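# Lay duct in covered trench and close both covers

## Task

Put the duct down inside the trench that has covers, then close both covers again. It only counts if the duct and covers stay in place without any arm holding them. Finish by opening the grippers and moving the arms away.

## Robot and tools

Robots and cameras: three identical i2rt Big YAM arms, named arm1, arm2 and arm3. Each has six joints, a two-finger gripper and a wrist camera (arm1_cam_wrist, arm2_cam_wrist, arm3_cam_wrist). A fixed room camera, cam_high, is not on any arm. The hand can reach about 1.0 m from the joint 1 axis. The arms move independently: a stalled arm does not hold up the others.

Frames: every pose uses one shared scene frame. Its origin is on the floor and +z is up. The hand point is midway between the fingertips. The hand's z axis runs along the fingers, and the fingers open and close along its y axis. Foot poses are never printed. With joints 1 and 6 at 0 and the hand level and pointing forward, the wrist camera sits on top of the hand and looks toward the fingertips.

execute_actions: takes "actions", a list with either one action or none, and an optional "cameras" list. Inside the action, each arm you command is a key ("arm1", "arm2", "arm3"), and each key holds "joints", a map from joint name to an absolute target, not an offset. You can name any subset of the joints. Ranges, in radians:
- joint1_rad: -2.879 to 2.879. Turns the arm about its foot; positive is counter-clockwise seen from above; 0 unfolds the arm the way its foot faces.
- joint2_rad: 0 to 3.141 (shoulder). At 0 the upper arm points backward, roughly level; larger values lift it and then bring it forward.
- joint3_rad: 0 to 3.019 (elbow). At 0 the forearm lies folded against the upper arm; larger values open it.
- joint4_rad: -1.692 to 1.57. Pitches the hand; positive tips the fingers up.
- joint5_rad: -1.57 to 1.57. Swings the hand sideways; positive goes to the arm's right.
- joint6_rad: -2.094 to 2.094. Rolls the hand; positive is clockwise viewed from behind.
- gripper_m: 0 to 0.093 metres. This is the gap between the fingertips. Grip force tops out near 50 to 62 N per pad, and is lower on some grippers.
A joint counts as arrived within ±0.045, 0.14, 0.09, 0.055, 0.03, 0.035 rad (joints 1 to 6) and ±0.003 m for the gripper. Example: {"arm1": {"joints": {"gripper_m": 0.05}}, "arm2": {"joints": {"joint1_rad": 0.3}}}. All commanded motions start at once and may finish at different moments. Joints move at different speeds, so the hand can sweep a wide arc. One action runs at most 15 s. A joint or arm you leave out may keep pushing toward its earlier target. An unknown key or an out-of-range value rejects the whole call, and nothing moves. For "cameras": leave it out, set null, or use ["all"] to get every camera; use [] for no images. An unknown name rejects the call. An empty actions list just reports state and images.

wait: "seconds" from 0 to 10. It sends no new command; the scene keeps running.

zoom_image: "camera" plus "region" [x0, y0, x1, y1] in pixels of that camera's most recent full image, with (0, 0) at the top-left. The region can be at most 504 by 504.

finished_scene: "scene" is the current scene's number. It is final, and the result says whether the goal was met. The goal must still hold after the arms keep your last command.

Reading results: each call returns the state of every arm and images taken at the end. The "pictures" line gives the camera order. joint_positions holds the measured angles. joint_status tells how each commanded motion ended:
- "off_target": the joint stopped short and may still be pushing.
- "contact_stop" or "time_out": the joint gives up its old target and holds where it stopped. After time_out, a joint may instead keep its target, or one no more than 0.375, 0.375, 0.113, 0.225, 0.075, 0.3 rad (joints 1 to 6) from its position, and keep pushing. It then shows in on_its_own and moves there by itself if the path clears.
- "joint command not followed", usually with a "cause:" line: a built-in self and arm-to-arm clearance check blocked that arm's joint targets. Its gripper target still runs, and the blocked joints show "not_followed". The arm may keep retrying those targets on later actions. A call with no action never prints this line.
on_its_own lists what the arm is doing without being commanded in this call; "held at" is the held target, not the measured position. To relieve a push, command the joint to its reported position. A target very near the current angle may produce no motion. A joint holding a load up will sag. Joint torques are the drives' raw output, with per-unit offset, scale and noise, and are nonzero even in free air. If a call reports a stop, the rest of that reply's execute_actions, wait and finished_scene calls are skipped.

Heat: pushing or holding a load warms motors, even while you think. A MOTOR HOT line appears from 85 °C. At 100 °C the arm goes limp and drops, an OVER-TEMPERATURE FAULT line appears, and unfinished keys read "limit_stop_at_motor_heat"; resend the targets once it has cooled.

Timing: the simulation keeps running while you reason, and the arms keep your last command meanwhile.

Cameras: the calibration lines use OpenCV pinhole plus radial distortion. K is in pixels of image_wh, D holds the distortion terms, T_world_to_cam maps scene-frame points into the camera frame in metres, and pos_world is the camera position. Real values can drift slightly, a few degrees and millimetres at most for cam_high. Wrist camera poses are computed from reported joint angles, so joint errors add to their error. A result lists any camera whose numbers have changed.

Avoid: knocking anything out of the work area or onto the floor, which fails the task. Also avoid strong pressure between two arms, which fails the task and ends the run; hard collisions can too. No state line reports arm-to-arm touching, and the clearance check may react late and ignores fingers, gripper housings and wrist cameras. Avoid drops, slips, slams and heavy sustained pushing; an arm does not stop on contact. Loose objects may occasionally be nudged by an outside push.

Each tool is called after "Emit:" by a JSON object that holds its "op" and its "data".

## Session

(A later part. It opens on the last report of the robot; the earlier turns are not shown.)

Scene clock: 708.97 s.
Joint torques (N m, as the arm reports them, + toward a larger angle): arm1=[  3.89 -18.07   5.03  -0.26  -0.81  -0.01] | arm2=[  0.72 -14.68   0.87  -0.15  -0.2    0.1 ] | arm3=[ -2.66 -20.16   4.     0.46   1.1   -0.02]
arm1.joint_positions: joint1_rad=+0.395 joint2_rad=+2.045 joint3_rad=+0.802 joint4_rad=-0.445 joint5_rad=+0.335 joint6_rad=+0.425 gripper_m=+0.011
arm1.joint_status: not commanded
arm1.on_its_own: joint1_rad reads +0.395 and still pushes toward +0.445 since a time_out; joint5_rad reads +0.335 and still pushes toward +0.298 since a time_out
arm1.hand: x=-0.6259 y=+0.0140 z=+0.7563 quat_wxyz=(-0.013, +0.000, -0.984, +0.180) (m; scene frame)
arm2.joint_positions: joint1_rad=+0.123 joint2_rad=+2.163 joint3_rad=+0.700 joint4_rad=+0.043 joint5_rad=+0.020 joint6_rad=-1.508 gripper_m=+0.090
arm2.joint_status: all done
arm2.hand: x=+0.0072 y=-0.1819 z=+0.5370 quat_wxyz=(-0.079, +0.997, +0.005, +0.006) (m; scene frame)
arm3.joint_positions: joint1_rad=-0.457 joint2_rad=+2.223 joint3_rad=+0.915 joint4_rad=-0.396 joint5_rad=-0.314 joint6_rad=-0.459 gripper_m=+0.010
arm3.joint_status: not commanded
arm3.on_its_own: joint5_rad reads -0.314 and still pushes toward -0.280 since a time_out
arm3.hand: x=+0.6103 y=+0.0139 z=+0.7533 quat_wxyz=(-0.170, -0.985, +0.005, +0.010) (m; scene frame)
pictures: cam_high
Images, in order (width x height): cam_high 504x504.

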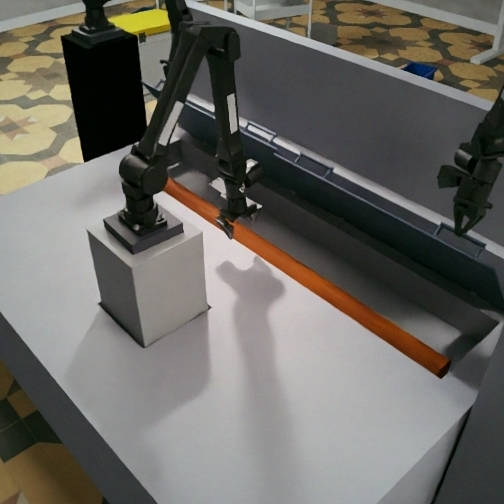

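Emit:
{"op": "execute_actions", "data": {"actions": [{"arm2":{"joints":{"joint2_rad":1.95,"joint3_rad":0.52,"joint4_rad":-0.15}}}], "cameras": []}}

Emit:
{"op": "execute_actions", "data": {"actions": [{"arm2":{"joints":{"joint2_rad":1.517,"joint3_rad":0.535,"joint4_rad":-0.589}},"arm1":{"joints":{"joint1_rad":0.167,"joint2_rad":2.086,"joint3_rad":0.748,"joint4_rad":-0.190,"joint5_rad":0.098,"joint6_rad":0.131}},"arm3":{"joints":{"joint1_rad":-0.239,"joint2_rad":2.264,"joint3_rad":0.858,"joint4_rad":-0.124,"joint5_rad":-0.098,"joint6_rad":-0.197}}}]}}

Scene clock: 745.33 s.
Joint torques (N m, as the arm reports them, + toward a larger angle): arm1=[  3.78 -18.14   5.04  -0.23  -0.82   0.02] | arm2=[  0.67 -12.05   1.28  -0.49  -0.2    0.08] | arm3=[ -2.81 -20.05   3.99   0.43   1.1   -0.03]
arm1.joint_positions: joint1_rad=+0.395 joint2_rad=+2.045 joint3_rad=+0.802 joint4_rad=-0.445 joint5_rad=+0.335 joint6_rad=+0.425 gripper_m=+0.011
arm1.joint_status: not commanded
arm1.on_its_own: joint1_rad reads +0.395 and still pushes toward +0.445 since a time_out; joint5_rad reads +0.335 and still pushes toward +0.298 since a time_out
arm1.hand: x=-0.6259 y=+0.0140 z=+0.7563 quat_wxyz=(-0.013, +0.000, -0.984, +0.180) (m; scene frame)
arm2.joint_positions: joint1_rad=+0.123 joint2_rad=+1.965 joint3_rad=+0.514 joint4_rad=-0.136 joint5_rad=+0.020 joint6_rad=-1.508 gripper_m=+0.090
arm2.joint_status: all done
arm2.hand: x=+0.0142 y=-0.2775 z=+0.5815 quat_wxyz=(+0.004, +1.000, +0.006, +0.012) (m; scene frame)
arm3.joint_positions: joint1_rad=-0.457 joint2_rad=+2.223 joint3_rad=+0.915 joint4_rad=-0.396 joint5_rad=-0.314 joint6_rad=-0.459 gripper_m=+0.010
arm3.joint_status: not commanded
arm3.on_its_own: joint5_rad reads -0.314 and still pushes toward -0.280 since a time_out
arm3.hand: x=+0.6103 y=+0.0139 z=+0.7533 quat_wxyz=(-0.170, -0.985, +0.005, +0.010) (m; scene frame)
pictures: none
No camera images: the call's "cameras" was empty. Leave "cameras" out to get every camera's image.

Scene clock: 747.57 s.
Joint torques (N m, as the arm reports them, + toward a larger angle): arm1=[  3.25 -19.77   1.68   0.99  -1.23  -0.14] | arm2=[ 0.79 -8.99  4.7  -0.6  -0.21  0.09] | arm3=[ -3.29 -22.81   0.44   0.62   1.45   0.04]
arm1.joint_positions: joint1_rad=+0.127 joint2_rad=+2.137 joint3_rad=+0.743 joint4_rad=-0.203 joint5_rad=+0.144 joint6_rad=+0.147 gripper_m=+0.010
arm1.joint_status: joint5_rad time_out (moved -0.191 of -0.237); the others done
arm1.on_its_own: joint5_rad reads +0.144 and still pushes toward +0.098 since a time_out
arm1.hand: x=-0.6267 y=-0.0501 z=+0.7106 quat_wxyz=(+0.003, -0.004, -0.997, +0.077) (m; scene frame)
arm2.joint_positions: joint1_rad=+0.123 joint2_rad=+1.525 joint3_rad=+0.521 joint4_rad=-0.574 joint5_rad=+0.020 joint6_rad=-1.508 gripper_m=+0.090
arm2.joint_status: all done
arm2.hand: x=+0.0135 y=-0.2744 z=+0.6964 quat_wxyz=(-0.001, +1.000, +0.006, +0.012) (m; scene frame)
arm3.joint_positions: joint1_rad=-0.202 joint2_rad=+2.326 joint3_rad=+0.857 joint4_rad=-0.132 joint5_rad=-0.136 joint6_rad=-0.203 gripper_m=+0.010
arm3.joint_status: joint5_rad time_out (moved +0.177 of +0.216); the others done
arm3.on_its_own: joint5_rad reads -0.136 and still pushes toward -0.098 since a time_out
arm3.hand: x=+0.6094 y=-0.0536 z=+0.7028 quat_wxyz=(-0.071, -0.997, -0.004, +0.000) (m; scene frame)
pictures: arm1_cam_wrist, arm2_cam_wrist, arm3_cam_wrist, cam_high
camera_calibration (this result's frames):
arm1_cam_wrist: T_world_to_cam=[[0.00728054, -0.987519, 0.157335, -0.154228], [-0.804377, 0.0876899, 0.587612, -0.911385], [-0.594075, -0.130834, -0.793699, 0.313122], [0, 0, 0, 1]] pos_world=[-0.545956, -0.0314164, 0.80833]
arm2_cam_wrist: T_world_to_cam=[[-0.0111561, 0.999678, -0.0227948, 0.287713], [0.802136, 0.022558, 0.596715, -0.4119], [0.597037, -0.0116276, -0.802129, 0.671036], [0, 0, 0, 1]] pos_world=[-0.0670238, -0.270526, 0.790603]
arm3_cam_wrist: T_world_to_cam=[[-0.0170593, 0.99084, -0.133957, 0.160789], [0.81984, 0.090553, 0.565387, -0.887978], [0.572339, -0.100178, -0.813875, 0.338423], [0, 0, 0, 1]] pos_world=[0.537051, -0.0450041, 0.799024]
Images, in order (width x height): arm1_cam_wrist 504x504, arm2_cam_wrist 504x504, arm3_cam_wrist 504x504, cam_high 504x504.

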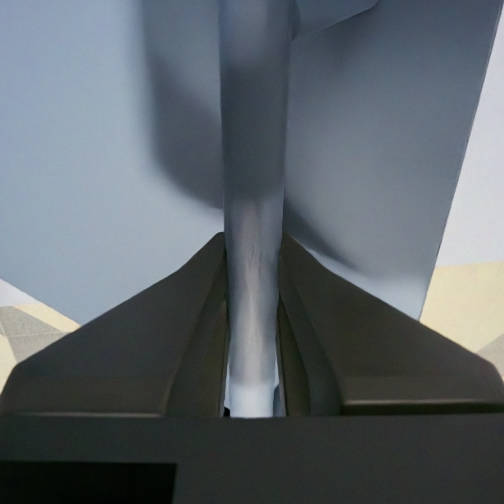

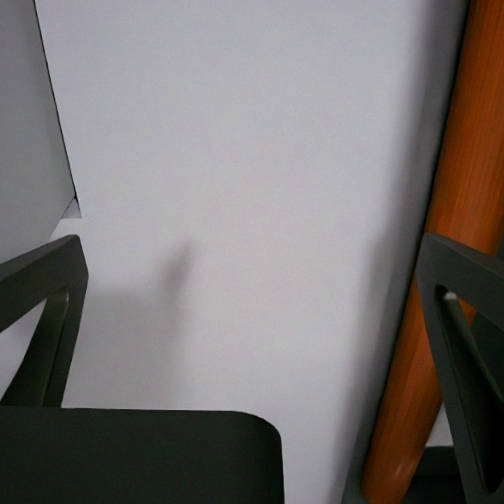

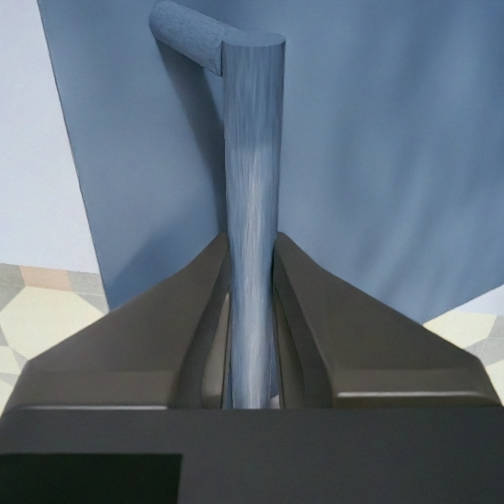

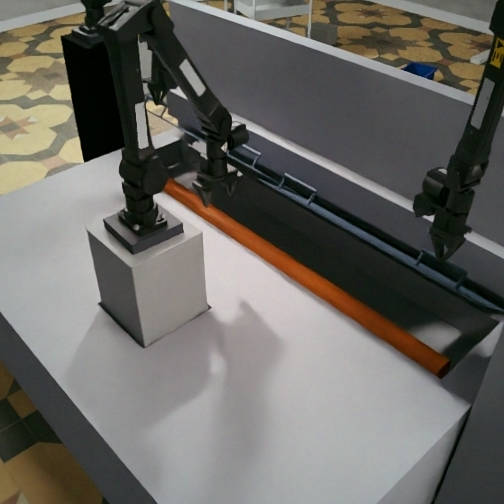

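Emit:
{"op": "zoom_image", "data": {"camera": "cam_high", "region": [380, 280, 504, 400]}}

Emit:
{"op": "zoom_image", "data": {"camera": "arm2_cam_wrist", "region": [300, 0, 504, 504]}}

Region (380, 280, 504, 400) of cam_high's 504x504 image, scaled by 4.065, with more detail than that image has; it fills the top 488 rows of this view, and the rest is white.

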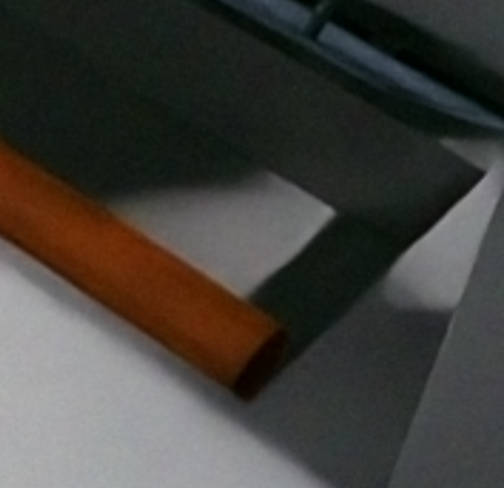

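Region (300, 0, 504, 504) of arm2_cam_wrist's 504x504 image, scaled by 1.000; it fills the left 204 columns of this view, and the rest is white.

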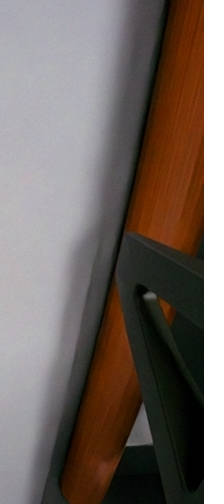

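Emit:
{"op": "execute_actions", "data": {"actions": [{"arm1":{"joints":{"joint1_rad":-0.113,"joint2_rad":2.263,"joint3_rad":0.797,"joint4_rad":-0.062,"joint5_rad":-0.140,"joint6_rad":-0.163}},"arm3":{"joints":{"joint1_rad":0.021,"joint2_rad":2.417,"joint3_rad":0.901,"joint4_rad":0.002,"joint5_rad":0.136,"joint6_rad":0.076}},"arm2":{"joints":{"joint2_rad":1.2,"joint3_rad":0.55,"joint4_rad":-0.9}}}]}}

Scene clock: 767.20 s.
Joint torques (N m, as the arm reports them, + toward a larger angle): arm1=[  2.42 -21.8   -0.09   0.27  -1.49  -0.28] | arm2=[ 0.77 -5.97  7.5  -0.6  -0.22  0.09] | arm3=[ -2.01 -24.52  -1.27   0.14   1.76   0.16]
arm1.joint_positions: joint1_rad=-0.141 joint2_rad=+2.328 joint3_rad=+0.799 joint4_rad=-0.057 joint5_rad=-0.091 joint6_rad=-0.134 gripper_m=+0.010
arm1.joint_status: joint5_rad time_out (moved -0.235 of -0.284); the others done
arm1.on_its_own: joint5_rad reads -0.091 and still pushes toward -0.140 since a time_out
arm1.hand: x=-0.6277 y=-0.1024 z=+0.6494 quat_wxyz=(+0.002, +0.000, -0.999, -0.042) (m; scene frame)
arm2.joint_positions: joint1_rad=+0.123 joint2_rad=+1.202 joint3_rad=+0.521 joint4_rad=-0.884 joint5_rad=+0.020 joint6_rad=-1.508 gripper_m=+0.090
arm2.joint_status: all done
arm2.hand: x=+0.0154 y=-0.3037 z=+0.7742 quat_wxyz=(-0.007, +1.000, +0.006, +0.012) (m; scene frame)
arm3.joint_positions: joint1_rad=+0.044 joint2_rad=+2.494 joint3_rad=+0.912 joint4_rad=+0.007 joint5_rad=+0.095 joint6_rad=+0.059 gripper_m=+0.010
arm3.joint_status: joint5_rad time_out (moved +0.231 of +0.272); the others done
arm3.on_its_own: joint5_rad reads +0.095 and still pushes toward +0.136 since a time_out
arm3.hand: x=+0.6094 y=-0.1031 z=+0.6453 quat_wxyz=(+0.046, -0.999, +0.003, +0.002) (m; scene frame)
pictures: arm1_cam_wrist, arm2_cam_wrist, arm3_cam_wrist, cam_high
camera_calibration (this result's frames):
arm1_cam_wrist: T_world_to_cam=[[0.0161184, -0.996616, -0.0806071, -0.0371188], [-0.806069, -0.0606517, 0.588705, -0.888632], [-0.591602, 0.0554859, -0.804319, 0.284707], [0, 0, 0, 1]] pos_world=[-0.547268, -0.106687, 0.749145]
arm2_cam_wrist: T_world_to_cam=[[-0.0112203, 0.999885, -0.0102333, 0.309171], [0.802695, 0.0151093, 0.596198, -0.461088], [0.596284, -0.00152472, -0.802772, 0.7356], [0, 0, 0, 1]] pos_world=[-0.0650448, -0.301047, 0.868583]
arm3_cam_wrist: T_world_to_cam=[[-0.00291928, 0.994991, 0.0999255, 0.0430341], [0.822022, -0.0545152, 0.566841, -0.8682], [0.569449, 0.0837957, -0.817745, 0.309898], [0, 0, 0, 1]] pos_world=[0.537334, -0.116117, 0.741248]
Images, in order (width x height): arm1_cam_wrist 504x504, arm2_cam_wrist 504x504, arm3_cam_wrist 504x504, cam_high 504x504.

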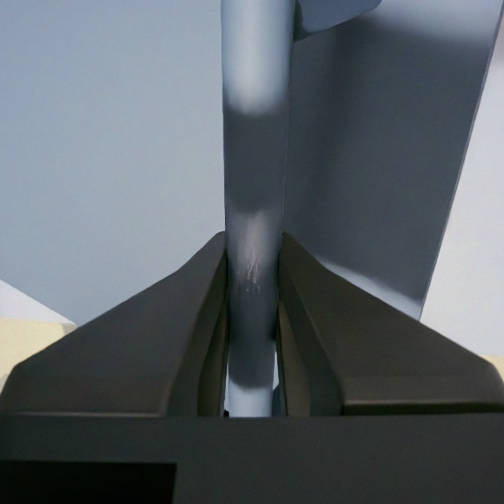

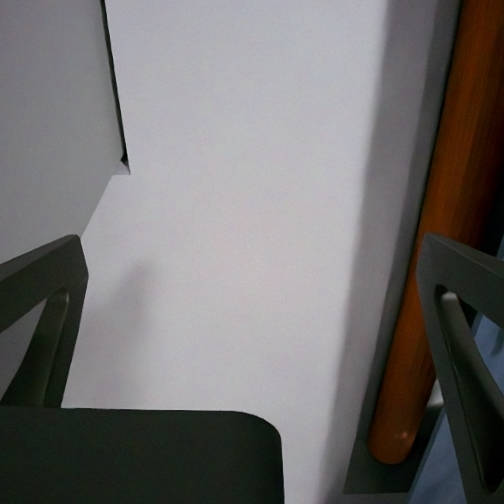

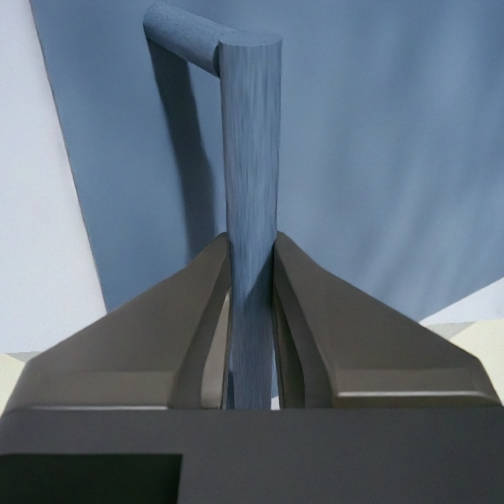

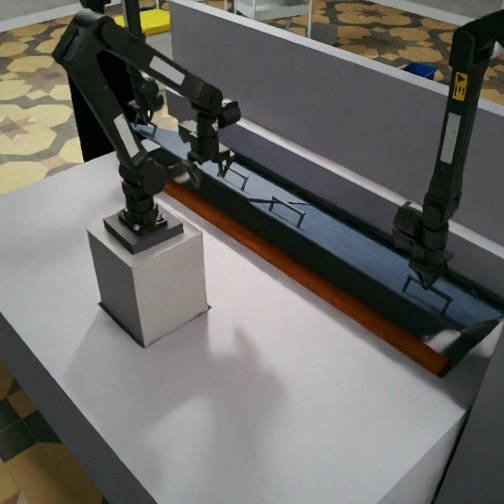

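Emit:
{"op": "execute_actions", "data": {"actions": [], "cameras": ["cam_high"]}}

Scene clock: 778.73 s.
Joint torques (N m, as the arm reports them, + toward a larger angle): arm1=[  2.52 -21.89  -0.05   0.25  -1.5   -0.28] | arm2=[ 0.7  -5.54  7.49 -0.49 -0.19  0.12] | arm3=[ -2.01 -24.48  -1.31   0.12   1.77   0.16]
arm1.joint_positions: joint1_rad=-0.141 joint2_rad=+2.328 joint3_rad=+0.799 joint4_rad=-0.057 joint5_rad=-0.091 joint6_rad=-0.134 gripper_m=+0.010
arm1.joint_status: joint5_rad time_out (moved -0.235 of -0.284); the others done
arm1.on_its_own: joint5_rad reads -0.091 and still pushes toward -0.140 since a time_out
arm1.hand: x=-0.6277 y=-0.1024 z=+0.6494 quat_wxyz=(+0.002, +0.000, -0.999, -0.042) (m; scene frame)
arm2.joint_positions: joint1_rad=+0.123 joint2_rad=+1.202 joint3_rad=+0.521 joint4_rad=-0.884 joint5_rad=+0.020 joint6_rad=-1.508 gripper_m=+0.090
arm2.joint_status: all done
arm2.hand: x=+0.0154 y=-0.3037 z=+0.7742 quat_wxyz=(-0.007, +1.000, +0.006, +0.012) (m; scene frame)
arm3.joint_positions: joint1_rad=+0.044 joint2_rad=+2.494 joint3_rad=+0.912 joint4_rad=+0.007 joint5_rad=+0.095 joint6_rad=+0.059 gripper_m=+0.010
arm3.joint_status: joint5_rad time_out (moved +0.231 of +0.272); the others done
arm3.on_its_own: joint5_rad reads +0.095 and still pushes toward +0.136 since a time_out
arm3.hand: x=+0.6094 y=-0.1031 z=+0.6453 quat_wxyz=(+0.046, -0.999, +0.003, +0.002) (m; scene frame)
pictures: cam_high
Images, in order (width x height): cam_high 504x504.

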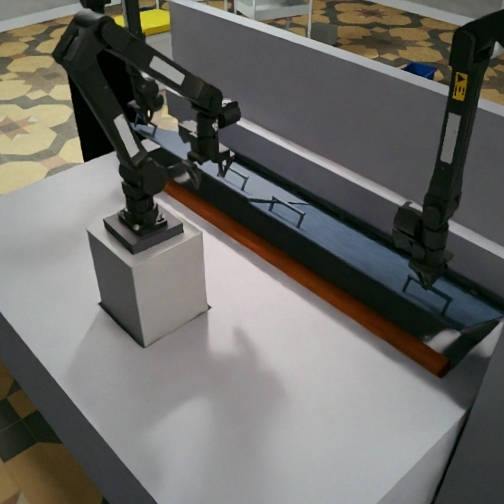

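Emit:
{"op": "execute_actions", "data": {"actions": [{"arm1":{"joints":{"joint1_rad":-0.212,"joint2_rad":2.39,"joint3_rad":0.878,"joint4_rad":-0.085,"joint5_rad":-0.222,"joint6_rad":-0.26}},"arm3":{"joints":{"joint1_rad":0.117,"joint2_rad":2.53,"joint3_rad":0.98,"joint4_rad":-0.028,"joint5_rad":0.225,"joint6_rad":0.173}}}], "cameras": []}}

Emit:
{"op": "execute_actions", "data": {"actions": [{"arm1":{"joints":{"joint1_rad":-0.310,"joint2_rad":2.515,"joint3_rad":0.959,"joint4_rad":-0.109,"joint5_rad":-0.305,"joint6_rad":-0.357}},"arm3":{"joints":{"joint1_rad":0.213,"joint2_rad":2.644,"joint3_rad":1.060,"joint4_rad":-0.057,"joint5_rad":0.313,"joint6_rad":0.270}}}], "cameras": ["cam_high"]}}

Scene clock: 784.30 s.
Joint torques (N m, as the arm reports them, + toward a larger angle): arm1=[  2.48 -22.22  -1.12  -0.32  -1.7   -0.23] | arm2=[ 0.81 -5.74  7.57 -0.53 -0.19  0.1 ] | arm3=[ -1.99 -24.39  -2.    -0.39   2.14   0.14]
arm1.joint_positions: joint1_rad=-0.241 joint2_rad=+2.451 joint3_rad=+0.888 joint4_rad=-0.069 joint5_rad=-0.169 joint6_rad=-0.238 gripper_m=+0.010
arm1.joint_status: joint5_rad time_out (moved -0.078 of -0.131); the others done
arm1.on_its_own: joint5_rad reads -0.169 and still pushes toward -0.222 since a time_out
arm1.hand: x=-0.6281 y=-0.1241 z=+0.6119 quat_wxyz=(+0.011, +0.000, -0.996, -0.085) (m; scene frame)
arm2.joint_positions: joint1_rad=+0.123 joint2_rad=+1.202 joint3_rad=+0.521 joint4_rad=-0.884 joint5_rad=+0.020 joint6_rad=-1.508 gripper_m=+0.090
arm2.joint_status: not commanded
arm2.hand: x=+0.0154 y=-0.3037 z=+0.7742 quat_wxyz=(-0.007, +1.000, +0.006, +0.012) (m; scene frame)
arm3.joint_positions: joint1_rad=+0.138 joint2_rad=+2.599 joint3_rad=+0.998 joint4_rad=-0.014 joint5_rad=+0.177 joint6_rad=+0.159 gripper_m=+0.010
arm3.joint_status: joint5_rad time_out (moved +0.082 of +0.130); the others done
arm3.on_its_own: joint5_rad reads +0.177 and still pushes toward +0.225 since a time_out
arm3.hand: x=+0.6098 y=-0.1232 z=+0.6107 quat_wxyz=(+0.090, -0.996, +0.004, -0.007) (m; scene frame)
pictures: none
No camera images: the call's "cameras" was empty. Leave "cameras" out to get every camera's image.

not run: a stop came earlier in this reply.

Emit:
{"op": "execute_actions", "data": {"actions": [{"arm1":{"joints":{"joint1_rad":-0.310,"joint2_rad":2.515,"joint3_rad":0.959,"joint4_rad":-0.109,"joint5_rad":-0.300,"joint6_rad":-0.357}},"arm3":{"joints":{"joint1_rad":0.213,"joint2_rad":2.644,"joint3_rad":1.060,"joint4_rad":-0.057,"joint5_rad":0.308,"joint6_rad":0.270}}}], "cameras": ["cam_high"]}}

Scene clock: 787.10 s.
Joint torques (N m, as the arm reports them, + toward a larger angle): arm1=[  1.68 -22.25  -2.47  -0.9   -1.51  -0.25] | arm2=[ 0.76 -5.66  7.52 -0.58 -0.2   0.11] | arm3=[ -1.   -24.19  -3.07  -1.04   1.96   0.18]
arm1.joint_positions: joint1_rad=-0.327 joint2_rad=+2.572 joint3_rad=+0.982 joint4_rad=-0.082 joint5_rad=-0.254 joint6_rad=-0.333 gripper_m=+0.010
arm1.joint_status: joint5_rad time_out (moved -0.086 of -0.131); the others done
arm1.on_its_own: joint5_rad reads -0.254 and still pushes toward -0.300 since a time_out
arm1.hand: x=-0.6288 y=-0.1402 z=+0.5741 quat_wxyz=(+0.008, +0.001, -0.991, -0.132) (m; scene frame)
arm2.joint_positions: joint1_rad=+0.123 joint2_rad=+1.202 joint3_rad=+0.521 joint4_rad=-0.884 joint5_rad=+0.020 joint6_rad=-1.508 gripper_m=+0.090
arm2.joint_status: not commanded
arm2.hand: x=+0.0154 y=-0.3037 z=+0.7742 quat_wxyz=(-0.007, +1.000, +0.006, +0.012) (m; scene frame)
arm3.joint_positions: joint1_rad=+0.224 joint2_rad=+2.707 joint3_rad=+1.090 joint4_rad=-0.031 joint5_rad=+0.265 joint6_rad=+0.254 gripper_m=+0.010
arm3.joint_status: joint5_rad time_out (moved +0.088 of +0.131); the others done
arm3.on_its_own: joint5_rad reads +0.265 and still pushes toward +0.308 since a time_out
arm3.hand: x=+0.6105 y=-0.1393 z=+0.5753 quat_wxyz=(+0.136, -0.991, +0.005, -0.004) (m; scene frame)
pictures: cam_high
Images, in order (width x height): cam_high 504x504.

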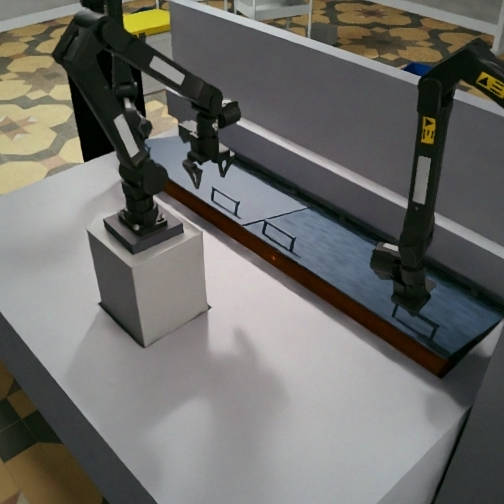

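Emit:
{"op": "execute_actions", "data": {"actions": [{"arm1":{"joints":{"joint1_rad":-0.388,"joint2_rad":2.63,"joint3_rad":1.074,"joint4_rad":-0.20,"joint5_rad":-0.392,"joint6_rad":-0.447}},"arm3":{"joints":{"joint1_rad":0.293,"joint2_rad":2.755,"joint3_rad":1.175,"joint4_rad":-0.142,"joint5_rad":0.405,"joint6_rad":0.358}}}], "cameras": ["cam_high"]}}

Scene clock: 790.93 s.
Joint torques (N m, as the arm reports them, + toward a larger angle): arm1=[  1.23 -22.82  -2.7   -1.93  -1.6   -0.27] | arm2=[ 0.87 -5.24  7.47 -0.53 -0.2   0.09] | arm3=[ -0.32 -24.5   -3.24  -2.23   2.17   0.18]
arm1.joint_positions: joint1_rad=-0.397 joint2_rad=+2.687 joint3_rad=+1.099 joint4_rad=-0.152 joint5_rad=-0.345 joint6_rad=-0.422 gripper_m=+0.010
arm1.joint_status: joint5_rad time_out (moved -0.091 of -0.138); the others done
arm1.on_its_own: joint5_rad reads -0.345 and still pushes toward -0.392 since a time_out
arm1.hand: x=-0.6288 y=-0.1502 z=+0.5393 quat_wxyz=(+0.010, +0.002, -0.982, -0.186) (m; scene frame)
arm2.joint_positions: joint1_rad=+0.123 joint2_rad=+1.202 joint3_rad=+0.521 joint4_rad=-0.884 joint5_rad=+0.020 joint6_rad=-1.508 gripper_m=+0.090
arm2.joint_status: not commanded
arm2.hand: x=+0.0154 y=-0.3037 z=+0.7742 quat_wxyz=(-0.007, +1.000, +0.006, +0.012) (m; scene frame)
arm3.joint_positions: joint1_rad=+0.298 joint2_rad=+2.816 joint3_rad=+1.207 joint4_rad=-0.095 joint5_rad=+0.360 joint6_rad=+0.342 gripper_m=+0.010
arm3.joint_status: joint5_rad time_out (moved +0.094 of +0.140); the others done
arm3.on_its_own: joint5_rad reads +0.360 and still pushes toward +0.405 since a time_out
arm3.hand: x=+0.6110 y=-0.1506 z=+0.5403 quat_wxyz=(+0.189, -0.982, +0.005, -0.004) (m; scene frame)
pictures: cam_high
Images, in order (width x height): cam_high 504x504.

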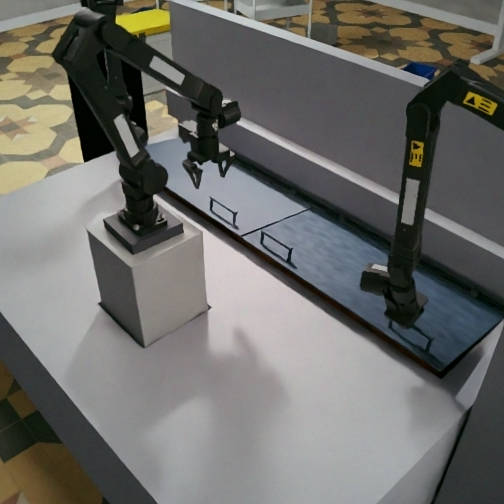

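Emit:
{"op": "execute_actions", "data": {"actions": [{"arm1":{"joints":{"joint1_rad":-0.465,"joint2_rad":2.744,"joint3_rad":1.189,"joint4_rad":-0.290,"joint5_rad":-0.485,"joint6_rad":-0.537}},"arm3":{"joints":{"joint1_rad":0.372,"joint2_rad":2.865,"joint3_rad":1.291,"joint4_rad":-0.227,"joint5_rad":0.505,"joint6_rad":0.447}}}], "cameras": ["cam_high"]}}

Scene clock: 793.87 s.
Joint torques (N m, as the arm reports them, + toward a larger angle): arm1=[  0.18 -22.95  -3.19  -2.57  -1.49  -0.32] | arm2=[ 0.65 -5.66  7.51 -0.58 -0.21  0.09] | arm3=[  0.83 -24.38  -3.49  -2.89   2.12   0.23]
arm1.joint_positions: joint1_rad=-0.458 joint2_rad=+2.798 joint3_rad=+1.219 joint4_rad=-0.231 joint5_rad=-0.443 joint6_rad=-0.507 gripper_m=+0.010
arm1.joint_status: joint4_rad time_out (moved -0.078 of -0.138); joint5_rad time_out (moved -0.098 of -0.140); the others done
arm1.on_its_own: joint4_rad reads -0.231 and still pushes toward -0.290 since a time_out; joint5_rad reads -0.443 and still pushes toward -0.485 since a time_out
arm1.hand: x=-0.6290 y=-0.1563 z=+0.5073 quat_wxyz=(+0.003, +0.002, -0.970, -0.244) (m; scene frame)
arm2.joint_positions: joint1_rad=+0.123 joint2_rad=+1.202 joint3_rad=+0.521 joint4_rad=-0.884 joint5_rad=+0.020 joint6_rad=-1.508 gripper_m=+0.090
arm2.joint_status: not commanded
arm2.hand: x=+0.0154 y=-0.3037 z=+0.7742 quat_wxyz=(-0.007, +1.000, +0.006, +0.012) (m; scene frame)
arm3.joint_positions: joint1_rad=+0.362 joint2_rad=+2.922 joint3_rad=+1.327 joint4_rad=-0.168 joint5_rad=+0.463 joint6_rad=+0.427 gripper_m=+0.010
arm3.joint_status: joint4_rad time_out (moved -0.074 of -0.132); joint5_rad time_out (moved +0.103 of +0.145); the others done
arm3.on_its_own: joint4_rad reads -0.168 and still pushes toward -0.227 since a time_out; joint5_rad reads +0.463 and still pushes toward +0.505 since a time_out
arm3.hand: x=+0.6117 y=-0.1574 z=+0.5089 quat_wxyz=(+0.245, -0.969, +0.005, +0.004) (m; scene frame)
pictures: cam_high
Images, in order (width x height): cam_high 504x504.

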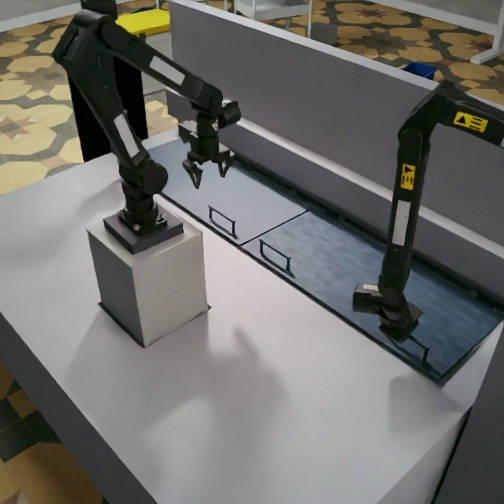

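Emit:
{"op": "execute_actions", "data": {"actions": [{"arm1":{"joints":{"joint1_rad":-0.482,"joint2_rad":2.799,"joint3_rad":1.253,"joint4_rad":-0.333,"joint5_rad":-0.518,"joint6_rad":-0.568}},"arm3":{"joints":{"joint1_rad":0.391,"joint2_rad":2.922,"joint3_rad":1.358,"joint4_rad":-0.272,"joint5_rad":0.543,"joint6_rad":0.481}}}], "cameras": ["cam_high"]}}

Scene clock: 801.37 s.
Joint torques (N m, as the arm reports them, + toward a larger angle): arm1=[  0.2  -21.88  -2.23  -2.44  -1.44  -0.32] | arm2=[ 0.87 -5.59  7.48 -0.51 -0.2   0.12] | arm3=[  0.71 -22.72  -2.37  -2.76   2.03   0.23]
arm1.joint_positions: joint1_rad=-0.476 joint2_rad=+2.839 joint3_rad=+1.272 joint4_rad=-0.278 joint5_rad=-0.478 joint6_rad=-0.539 gripper_m=+0.010
arm1.joint_status: joint5_rad time_out (moved -0.035 of -0.075); the others done
arm1.on_its_own: joint4_rad reads -0.278 and still pushes toward -0.333 since a time_out; joint5_rad reads -0.478 and still pushes toward -0.518 since a time_out
arm1.hand: x=-0.6282 y=-0.1579 z=+0.4962 quat_wxyz=(+0.004, +0.002, -0.964, -0.266) (m; scene frame)
arm2.joint_positions: joint1_rad=+0.123 joint2_rad=+1.202 joint3_rad=+0.521 joint4_rad=-0.884 joint5_rad=+0.020 joint6_rad=-1.508 gripper_m=+0.090
arm2.joint_status: not commanded
arm2.hand: x=+0.0154 y=-0.3037 z=+0.7742 quat_wxyz=(-0.007, +1.000, +0.006, +0.012) (m; scene frame)
arm3.joint_positions: joint1_rad=+0.384 joint2_rad=+2.960 joint3_rad=+1.380 joint4_rad=-0.218 joint5_rad=+0.503 joint6_rad=+0.460 gripper_m=+0.010
arm3.joint_status: joint5_rad time_out (moved +0.041 of +0.080); the others done
arm3.on_its_own: joint5_rad reads +0.503 and still pushes toward +0.543 since a time_out
arm3.hand: x=+0.6111 y=-0.1592 z=+0.4991 quat_wxyz=(+0.269, -0.963, +0.005, +0.004) (m; scene frame)
pictures: cam_high
Images, in order (width x height): cam_high 504x504.

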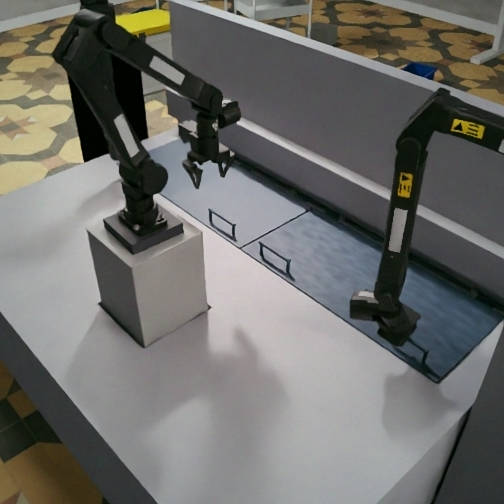

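Emit:
{"op": "execute_actions", "data": {"actions": [{"arm1":{"joints":{"joint1_rad":-0.496,"joint2_rad":2.846,"joint3_rad":1.308,"joint4_rad":-0.371,"joint5_rad":-0.540,"joint6_rad":-0.596}},"arm3":{"joints":{"joint1_rad":0.408,"joint2_rad":2.971,"joint3_rad":1.415,"joint4_rad":-0.312,"joint5_rad":0.570,"joint6_rad":0.511}}}], "cameras": ["cam_high"]}}

Scene clock: 804.23 s.
Joint torques (N m, as the arm reports them, + toward a larger angle): arm1=[  0.11 -19.03  -0.5   -1.39  -1.11  -0.29] | arm2=[ 0.47 -5.61  7.51 -0.55 -0.19  0.09] | arm3=[  0.71 -19.82  -0.76  -1.59   1.6    0.21]
arm1.joint_positions: joint1_rad=-0.490 joint2_rad=+2.855 joint3_rad=+1.307 joint4_rad=-0.343 joint5_rad=-0.511 joint6_rad=-0.570 gripper_m=+0.010
arm1.joint_status: all done
arm1.hand: x=-0.6282 y=-0.1574 z=+0.4956 quat_wxyz=(+0.009, +0.002, -0.957, -0.290) (m; scene frame)
arm2.joint_positions: joint1_rad=+0.123 joint2_rad=+1.202 joint3_rad=+0.521 joint4_rad=-0.884 joint5_rad=+0.020 joint6_rad=-1.508 gripper_m=+0.090
arm2.joint_status: not commanded
arm2.hand: x=+0.0154 y=-0.3037 z=+0.7742 quat_wxyz=(-0.007, +1.000, +0.006, +0.012) (m; scene frame)
arm3.joint_positions: joint1_rad=+0.400 joint2_rad=+2.976 joint3_rad=+1.417 joint4_rad=-0.283 joint5_rad=+0.541 joint6_rad=+0.494 gripper_m=+0.010
arm3.joint_status: all done
arm3.hand: x=+0.6108 y=-0.1595 z=+0.4985 quat_wxyz=(+0.294, -0.956, +0.005, +0.000) (m; scene frame)
pictures: cam_high
Images, in order (width x height): cam_high 504x504.

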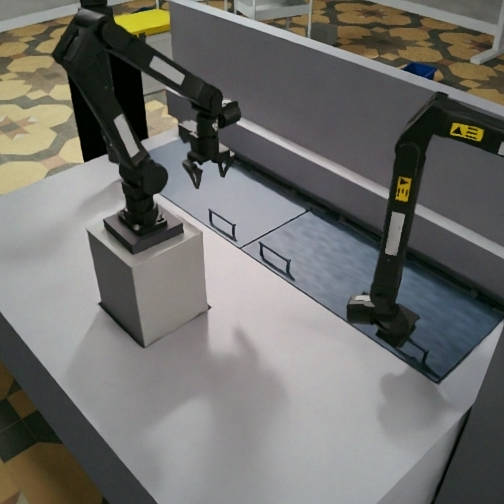

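Emit:
{"op": "execute_actions", "data": {"actions": [{"arm1":{"joints":{"joint1_rad":-0.505,"joint2_rad":2.885,"joint3_rad":1.350,"joint4_rad":-0.385,"joint5_rad":-0.550,"joint6_rad":-0.605}},"arm3":{"joints":{"joint1_rad":0.418,"joint2_rad":3.008,"joint3_rad":1.458,"joint4_rad":-0.325,"joint5_rad":0.580,"joint6_rad":0.525}}}], "cameras": ["cam_high", "arm1_cam_wrist", "arm3_cam_wrist"]}}

Scene clock: 806.70 s.
Joint torques (N m, as the arm reports them, + toward a larger angle): arm1=[  0.3  -16.55   1.19  -0.31  -0.68  -0.21] | arm2=[ 0.66 -5.91  7.47 -0.52 -0.21  0.09] | arm3=[  0.65 -17.59   0.78  -0.39   1.06   0.16]
arm1.joint_positions: joint1_rad=-0.500 joint2_rad=+2.867 joint3_rad=+1.330 joint4_rad=-0.382 joint5_rad=-0.534 joint6_rad=-0.589 gripper_m=+0.010
arm1.joint_status: all done
arm1.hand: x=-0.6280 y=-0.1575 z=+0.4951 quat_wxyz=(+0.010, +0.001, -0.952, -0.305) (m; scene frame)
arm2.joint_positions: joint1_rad=+0.123 joint2_rad=+1.202 joint3_rad=+0.521 joint4_rad=-0.884 joint5_rad=+0.020 joint6_rad=-1.508 gripper_m=+0.090
arm2.joint_status: not commanded
arm2.hand: x=+0.0154 y=-0.3037 z=+0.7742 quat_wxyz=(-0.007, +1.000, +0.006, +0.012) (m; scene frame)
arm3.joint_positions: joint1_rad=+0.410 joint2_rad=+2.987 joint3_rad=+1.440 joint4_rad=-0.323 joint5_rad=+0.564 joint6_rad=+0.513 gripper_m=+0.010
arm3.joint_status: all done
arm3.hand: x=+0.6108 y=-0.1596 z=+0.4979 quat_wxyz=(+0.309, -0.951, +0.003, -0.003) (m; scene frame)
pictures: arm1_cam_wrist, arm3_cam_wrist, cam_high
camera_calibration (this result's frames):
arm1_cam_wrist: T_world_to_cam=[[0.0106402, -0.815543, -0.578598, 0.167172], [-0.796321, -0.356876, 0.488378, -0.792224], [-0.604781, 0.455553, -0.653231, 0.143331], [0, 0, 0, 1]] pos_world=[-0.545959, -0.211684, 0.577258]
arm3_cam_wrist: T_world_to_cam=[[-0.00431221, 0.804653, 0.59373, -0.16142], [0.815869, -0.340482, 0.467365, -0.781297], [0.578221, 0.486421, -0.655023, 0.171211], [0, 0, 0, 1]] pos_world=[0.537742, -0.219412, 0.573138]
Images, in order (width x height): arm1_cam_wrist 504x504, arm3_cam_wrist 504x504, cam_high 504x504.

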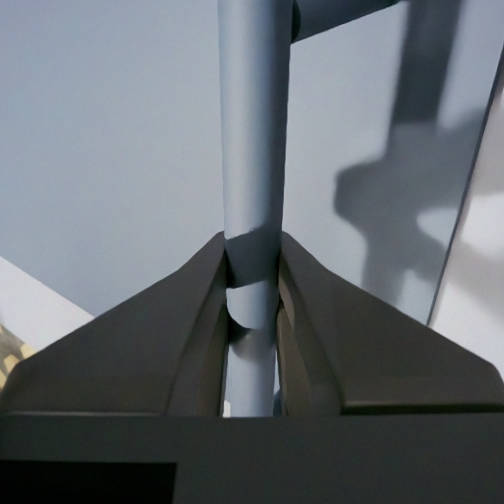

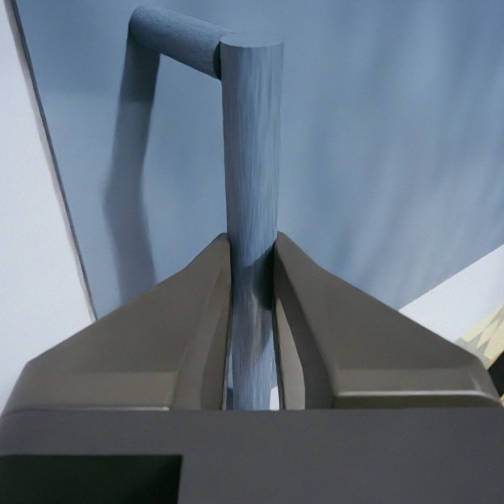

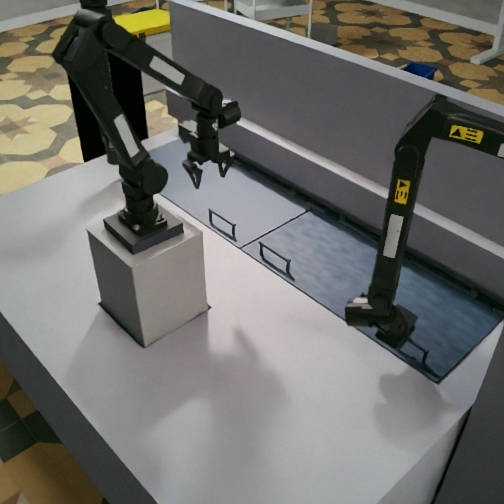

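Emit:
{"op": "execute_actions", "data": {"actions": [{"arm1":{"joints":{"gripper_m":0.045}},"arm3":{"joints":{"gripper_m":0.045}}}], "cameras": ["cam_high", "arm1_cam_wrist", "arm3_cam_wrist"]}}

Scene clock: 808.93 s.
Joint torques (N m, as the arm reports them, + toward a larger angle): arm1=[  0.02 -17.21   0.16  -0.27  -0.35  -0.16] | arm2=[ 0.7  -5.62  7.51 -0.5  -0.2   0.09] | arm3=[  0.69 -17.93  -0.18  -0.37   0.49   0.16]
arm1.joint_positions: joint1_rad=-0.500 joint2_rad=+2.872 joint3_rad=+1.343 joint4_rad=-0.382 joint5_rad=-0.545 joint6_rad=-0.596 gripper_m=+0.045
arm1.joint_status: all done
arm1.hand: x=-0.6226 y=-0.1587 z=+0.4938 quat_wxyz=(+0.003, +0.004, -0.951, -0.308) (m; scene frame)
arm2.joint_positions: joint1_rad=+0.123 joint2_rad=+1.202 joint3_rad=+0.521 joint4_rad=-0.884 joint5_rad=+0.020 joint6_rad=-1.508 gripper_m=+0.090
arm2.joint_status: not commanded
arm2.hand: x=+0.0154 y=-0.3037 z=+0.7742 quat_wxyz=(-0.007, +1.000, +0.006, +0.012) (m; scene frame)
arm3.joint_positions: joint1_rad=+0.410 joint2_rad=+2.991 joint3_rad=+1.455 joint4_rad=-0.323 joint5_rad=+0.577 joint6_rad=+0.515 gripper_m=+0.045
arm3.joint_status: all done
arm3.hand: x=+0.6042 y=-0.1606 z=+0.4970 quat_wxyz=(+0.313, -0.950, +0.004, +0.005) (m; scene frame)
pictures: arm1_cam_wrist, arm3_cam_wrist, cam_high
camera_calibration (this result's frames):
arm1_cam_wrist: T_world_to_cam=[[0.0217063, -0.812786, -0.582158, 0.174477], [-0.803237, -0.360879, 0.473895, -0.785465], [-0.595264, 0.457325, -0.660693, 0.156276], [0, 0, 0, 1]] pos_world=[-0.541677, -0.213114, 0.577051]
arm3_cam_wrist: T_world_to_cam=[[0.00257246, 0.800183, 0.599751, -0.167962], [0.824017, -0.341493, 0.452083, -0.773282], [0.56656, 0.493042, -0.660242, 0.185597], [0, 0, 0, 1]] pos_world=[0.532477, -0.221177, 0.572862]
Images, in order (width x height): arm1_cam_wrist 504x504, arm3_cam_wrist 504x504, cam_high 504x504.

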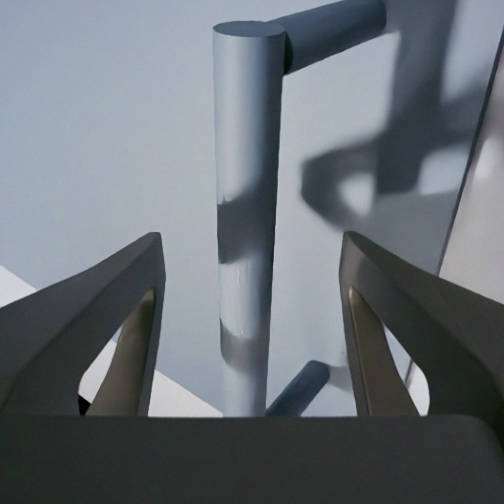

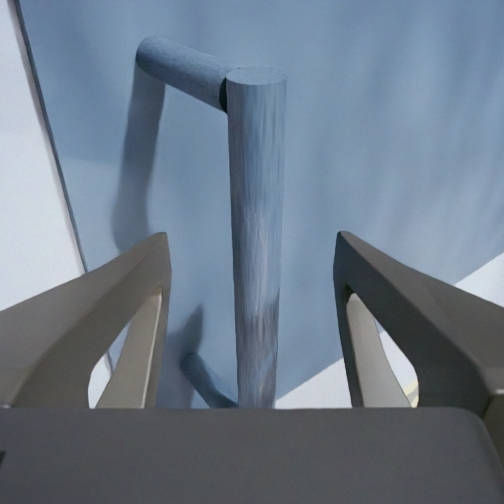

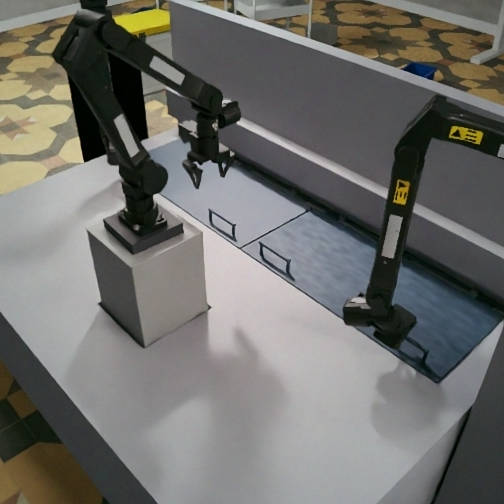

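Emit:
{"op": "execute_actions", "data": {"actions": [{"arm1":{"joints":{"joint1_rad":-0.606,"joint2_rad":2.764,"joint3_rad":1.327,"joint4_rad":-0.560,"joint5_rad":-0.539,"joint6_rad":-0.733,"gripper_m":0.05}},"arm3":{"joints":{"joint1_rad":0.530,"joint2_rad":2.880,"joint3_rad":1.415,"joint4_rad":-0.489,"joint5_rad":0.577,"joint6_rad":0.664,"gripper_m":0.05}}}], "cameras": ["cam_high"]}}

Scene clock: 815.20 s.
Joint torques (N m, as the arm reports them, + toward a larger angle): arm1=[  1.06 -19.07   0.46  -0.74  -0.04  -0.15] | arm2=[ 0.64 -5.67  7.59 -0.6  -0.21  0.1 ] | arm3=[ -0.53 -20.09  -0.16  -0.95   0.37   0.14]
arm1.joint_positions: joint1_rad=-0.612 joint2_rad=+2.762 joint3_rad=+1.326 joint4_rad=-0.551 joint5_rad=-0.543 joint6_rad=-0.723 gripper_m=+0.050
arm1.joint_status: all done
arm1.hand: x=-0.6232 y=-0.2046 z=+0.5452 quat_wxyz=(-0.004, +0.001, -0.945, -0.326) (m; scene frame)
arm2.joint_positions: joint1_rad=+0.123 joint2_rad=+1.202 joint3_rad=+0.521 joint4_rad=-0.884 joint5_rad=+0.020 joint6_rad=-1.508 gripper_m=+0.090
arm2.joint_status: not commanded
arm2.hand: x=+0.0154 y=-0.3037 z=+0.7742 quat_wxyz=(-0.007, +1.000, +0.006, +0.012) (m; scene frame)
arm3.joint_positions: joint1_rad=+0.537 joint2_rad=+2.877 joint3_rad=+1.417 joint4_rad=-0.478 joint5_rad=+0.577 joint6_rad=+0.653 gripper_m=+0.050
arm3.joint_status: all done
arm3.hand: x=+0.6050 y=-0.2119 z=+0.5486 quat_wxyz=(+0.329, -0.944, -0.001, +0.014) (m; scene frame)
pictures: cam_high
Images, in order (width x height): cam_high 504x504.

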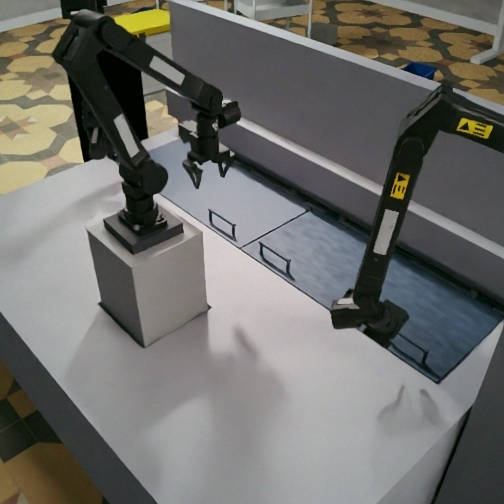

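Emit:
{"op": "execute_actions", "data": {"actions": [{"arm1":{"joints":{"joint2_rad":1.3,"joint3_rad":1.2}},"arm3":{"joints":{"joint2_rad":1.3,"joint3_rad":1.2}},"arm2":{"joints":{"joint2_rad":0.8}}}]}}

Scene clock: 822.53 s.
Joint torques (N m, as the arm reports them, + toward a larger angle): arm1=[  1.13 -11.97  11.12   1.98   0.01  -0.07] | arm2=[ 0.79 -2.47  9.38  0.2  -0.22  0.13] | arm3=[ -0.57 -11.86   8.7    1.88   0.24   0.08]
arm1.joint_positions: joint1_rad=-0.612 joint2_rad=+1.297 joint3_rad=+1.187 joint4_rad=-0.560 joint5_rad=-0.541 joint6_rad=-0.724 gripper_m=+0.050
arm1.joint_status: all done
arm1.hand: x=-0.4766 y=-0.3000 z=+1.2522 quat_wxyz=(-0.477, +0.170, -0.859, +0.072) (m; scene frame)
arm2.joint_positions: joint1_rad=+0.123 joint2_rad=+0.801 joint3_rad=+0.521 joint4_rad=-0.884 joint5_rad=+0.020 joint6_rad=-1.508 gripper_m=+0.090
arm2.joint_status: all done
arm2.hand: x=+0.0132 y=-0.2799 z=+0.8709 quat_wxyz=(-0.206, +0.979, +0.004, -0.002) (m; scene frame)
arm3.joint_positions: joint1_rad=+0.537 joint2_rad=+1.295 joint3_rad=+1.196 joint4_rad=-0.489 joint5_rad=+0.577 joint6_rad=+0.654 gripper_m=+0.050
arm3.joint_status: all done
arm3.hand: x=+0.4555 y=-0.3021 z=+1.3228 quat_wxyz=(-0.050, -0.836, +0.180, +0.516) (m; scene frame)
pictures: arm1_cam_wrist, arm2_cam_wrist, arm3_cam_wrist, cam_high
camera_calibration (this result's frames):
arm1_cam_wrist: T_world_to_cam=[[0.228285, -0.926038, 0.300564, -0.542889], [-0.888096, -0.324573, -0.32548, -0.107169], [0.398962, -0.192628, -0.896507, 1.38295], [0, 0, 0, 1]] pos_world=[-0.522987, -0.271126, 1.36811]
arm2_cam_wrist: T_world_to_cam=[[-0.00712296, 0.924787, 0.380418, -0.0749706], [0.819952, -0.212356, 0.531586, -0.524961], [0.572388, 0.315711, -0.756768, 0.86355], [0, 0, 0, 1]] pos_world=[-0.0643775, -0.314779, 0.961089]
arm3_cam_wrist: T_world_to_cam=[[0.253063, 0.93239, -0.258085, 0.510893], [0.834911, -0.345251, -0.428633, 0.086549], [-0.488757, -0.107007, -0.865833, 1.45621], [0, 0, 0, 1]] pos_world=[0.510185, -0.290645, 1.42979]
Images, in order (width x height): arm1_cam_wrist 504x504, arm2_cam_wrist 504x504, arm3_cam_wrist 504x504, cam_high 504x504.

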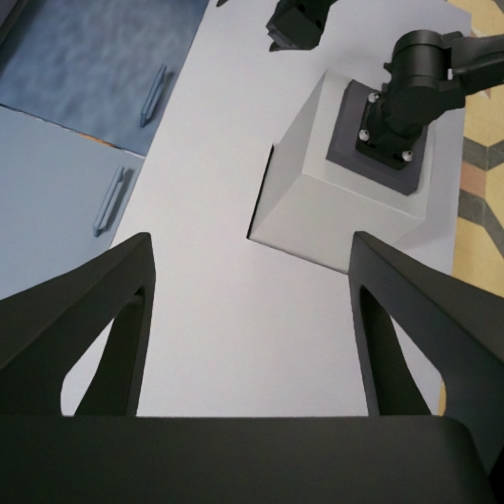

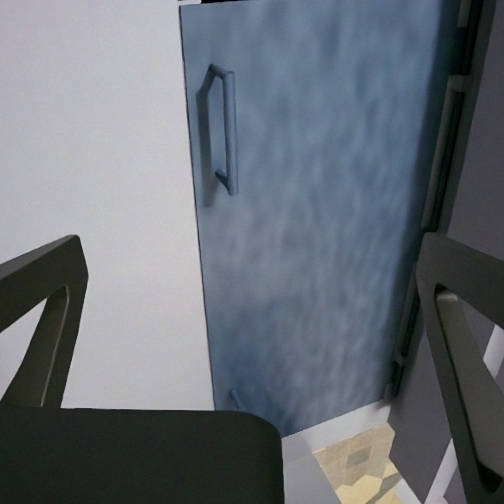

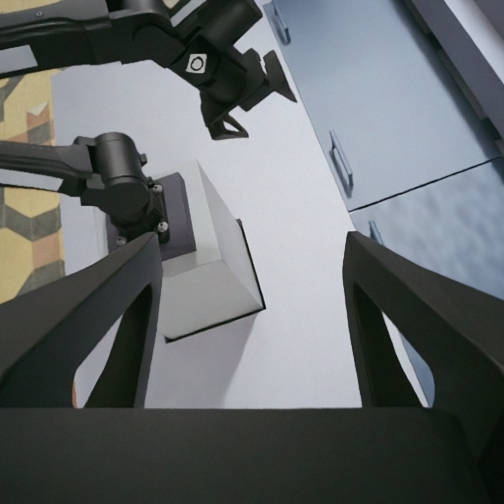

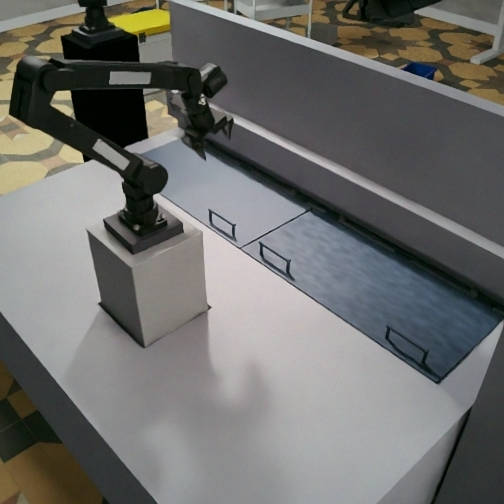

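Emit:
{"op": "zoom_image", "data": {"camera": "cam_high", "region": [130, 130, 504, 400]}}

Region (130, 130, 504, 400) of cam_high's 504x504 image, scaled by 1.348, with more detail than that image has.

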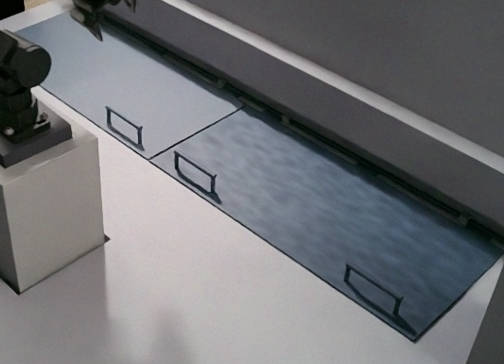

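Both covers are flush and the arms are clear.

Emit:
{"op": "finished_scene", "data": {"scene": 1}}

The scene is finished: the task was done.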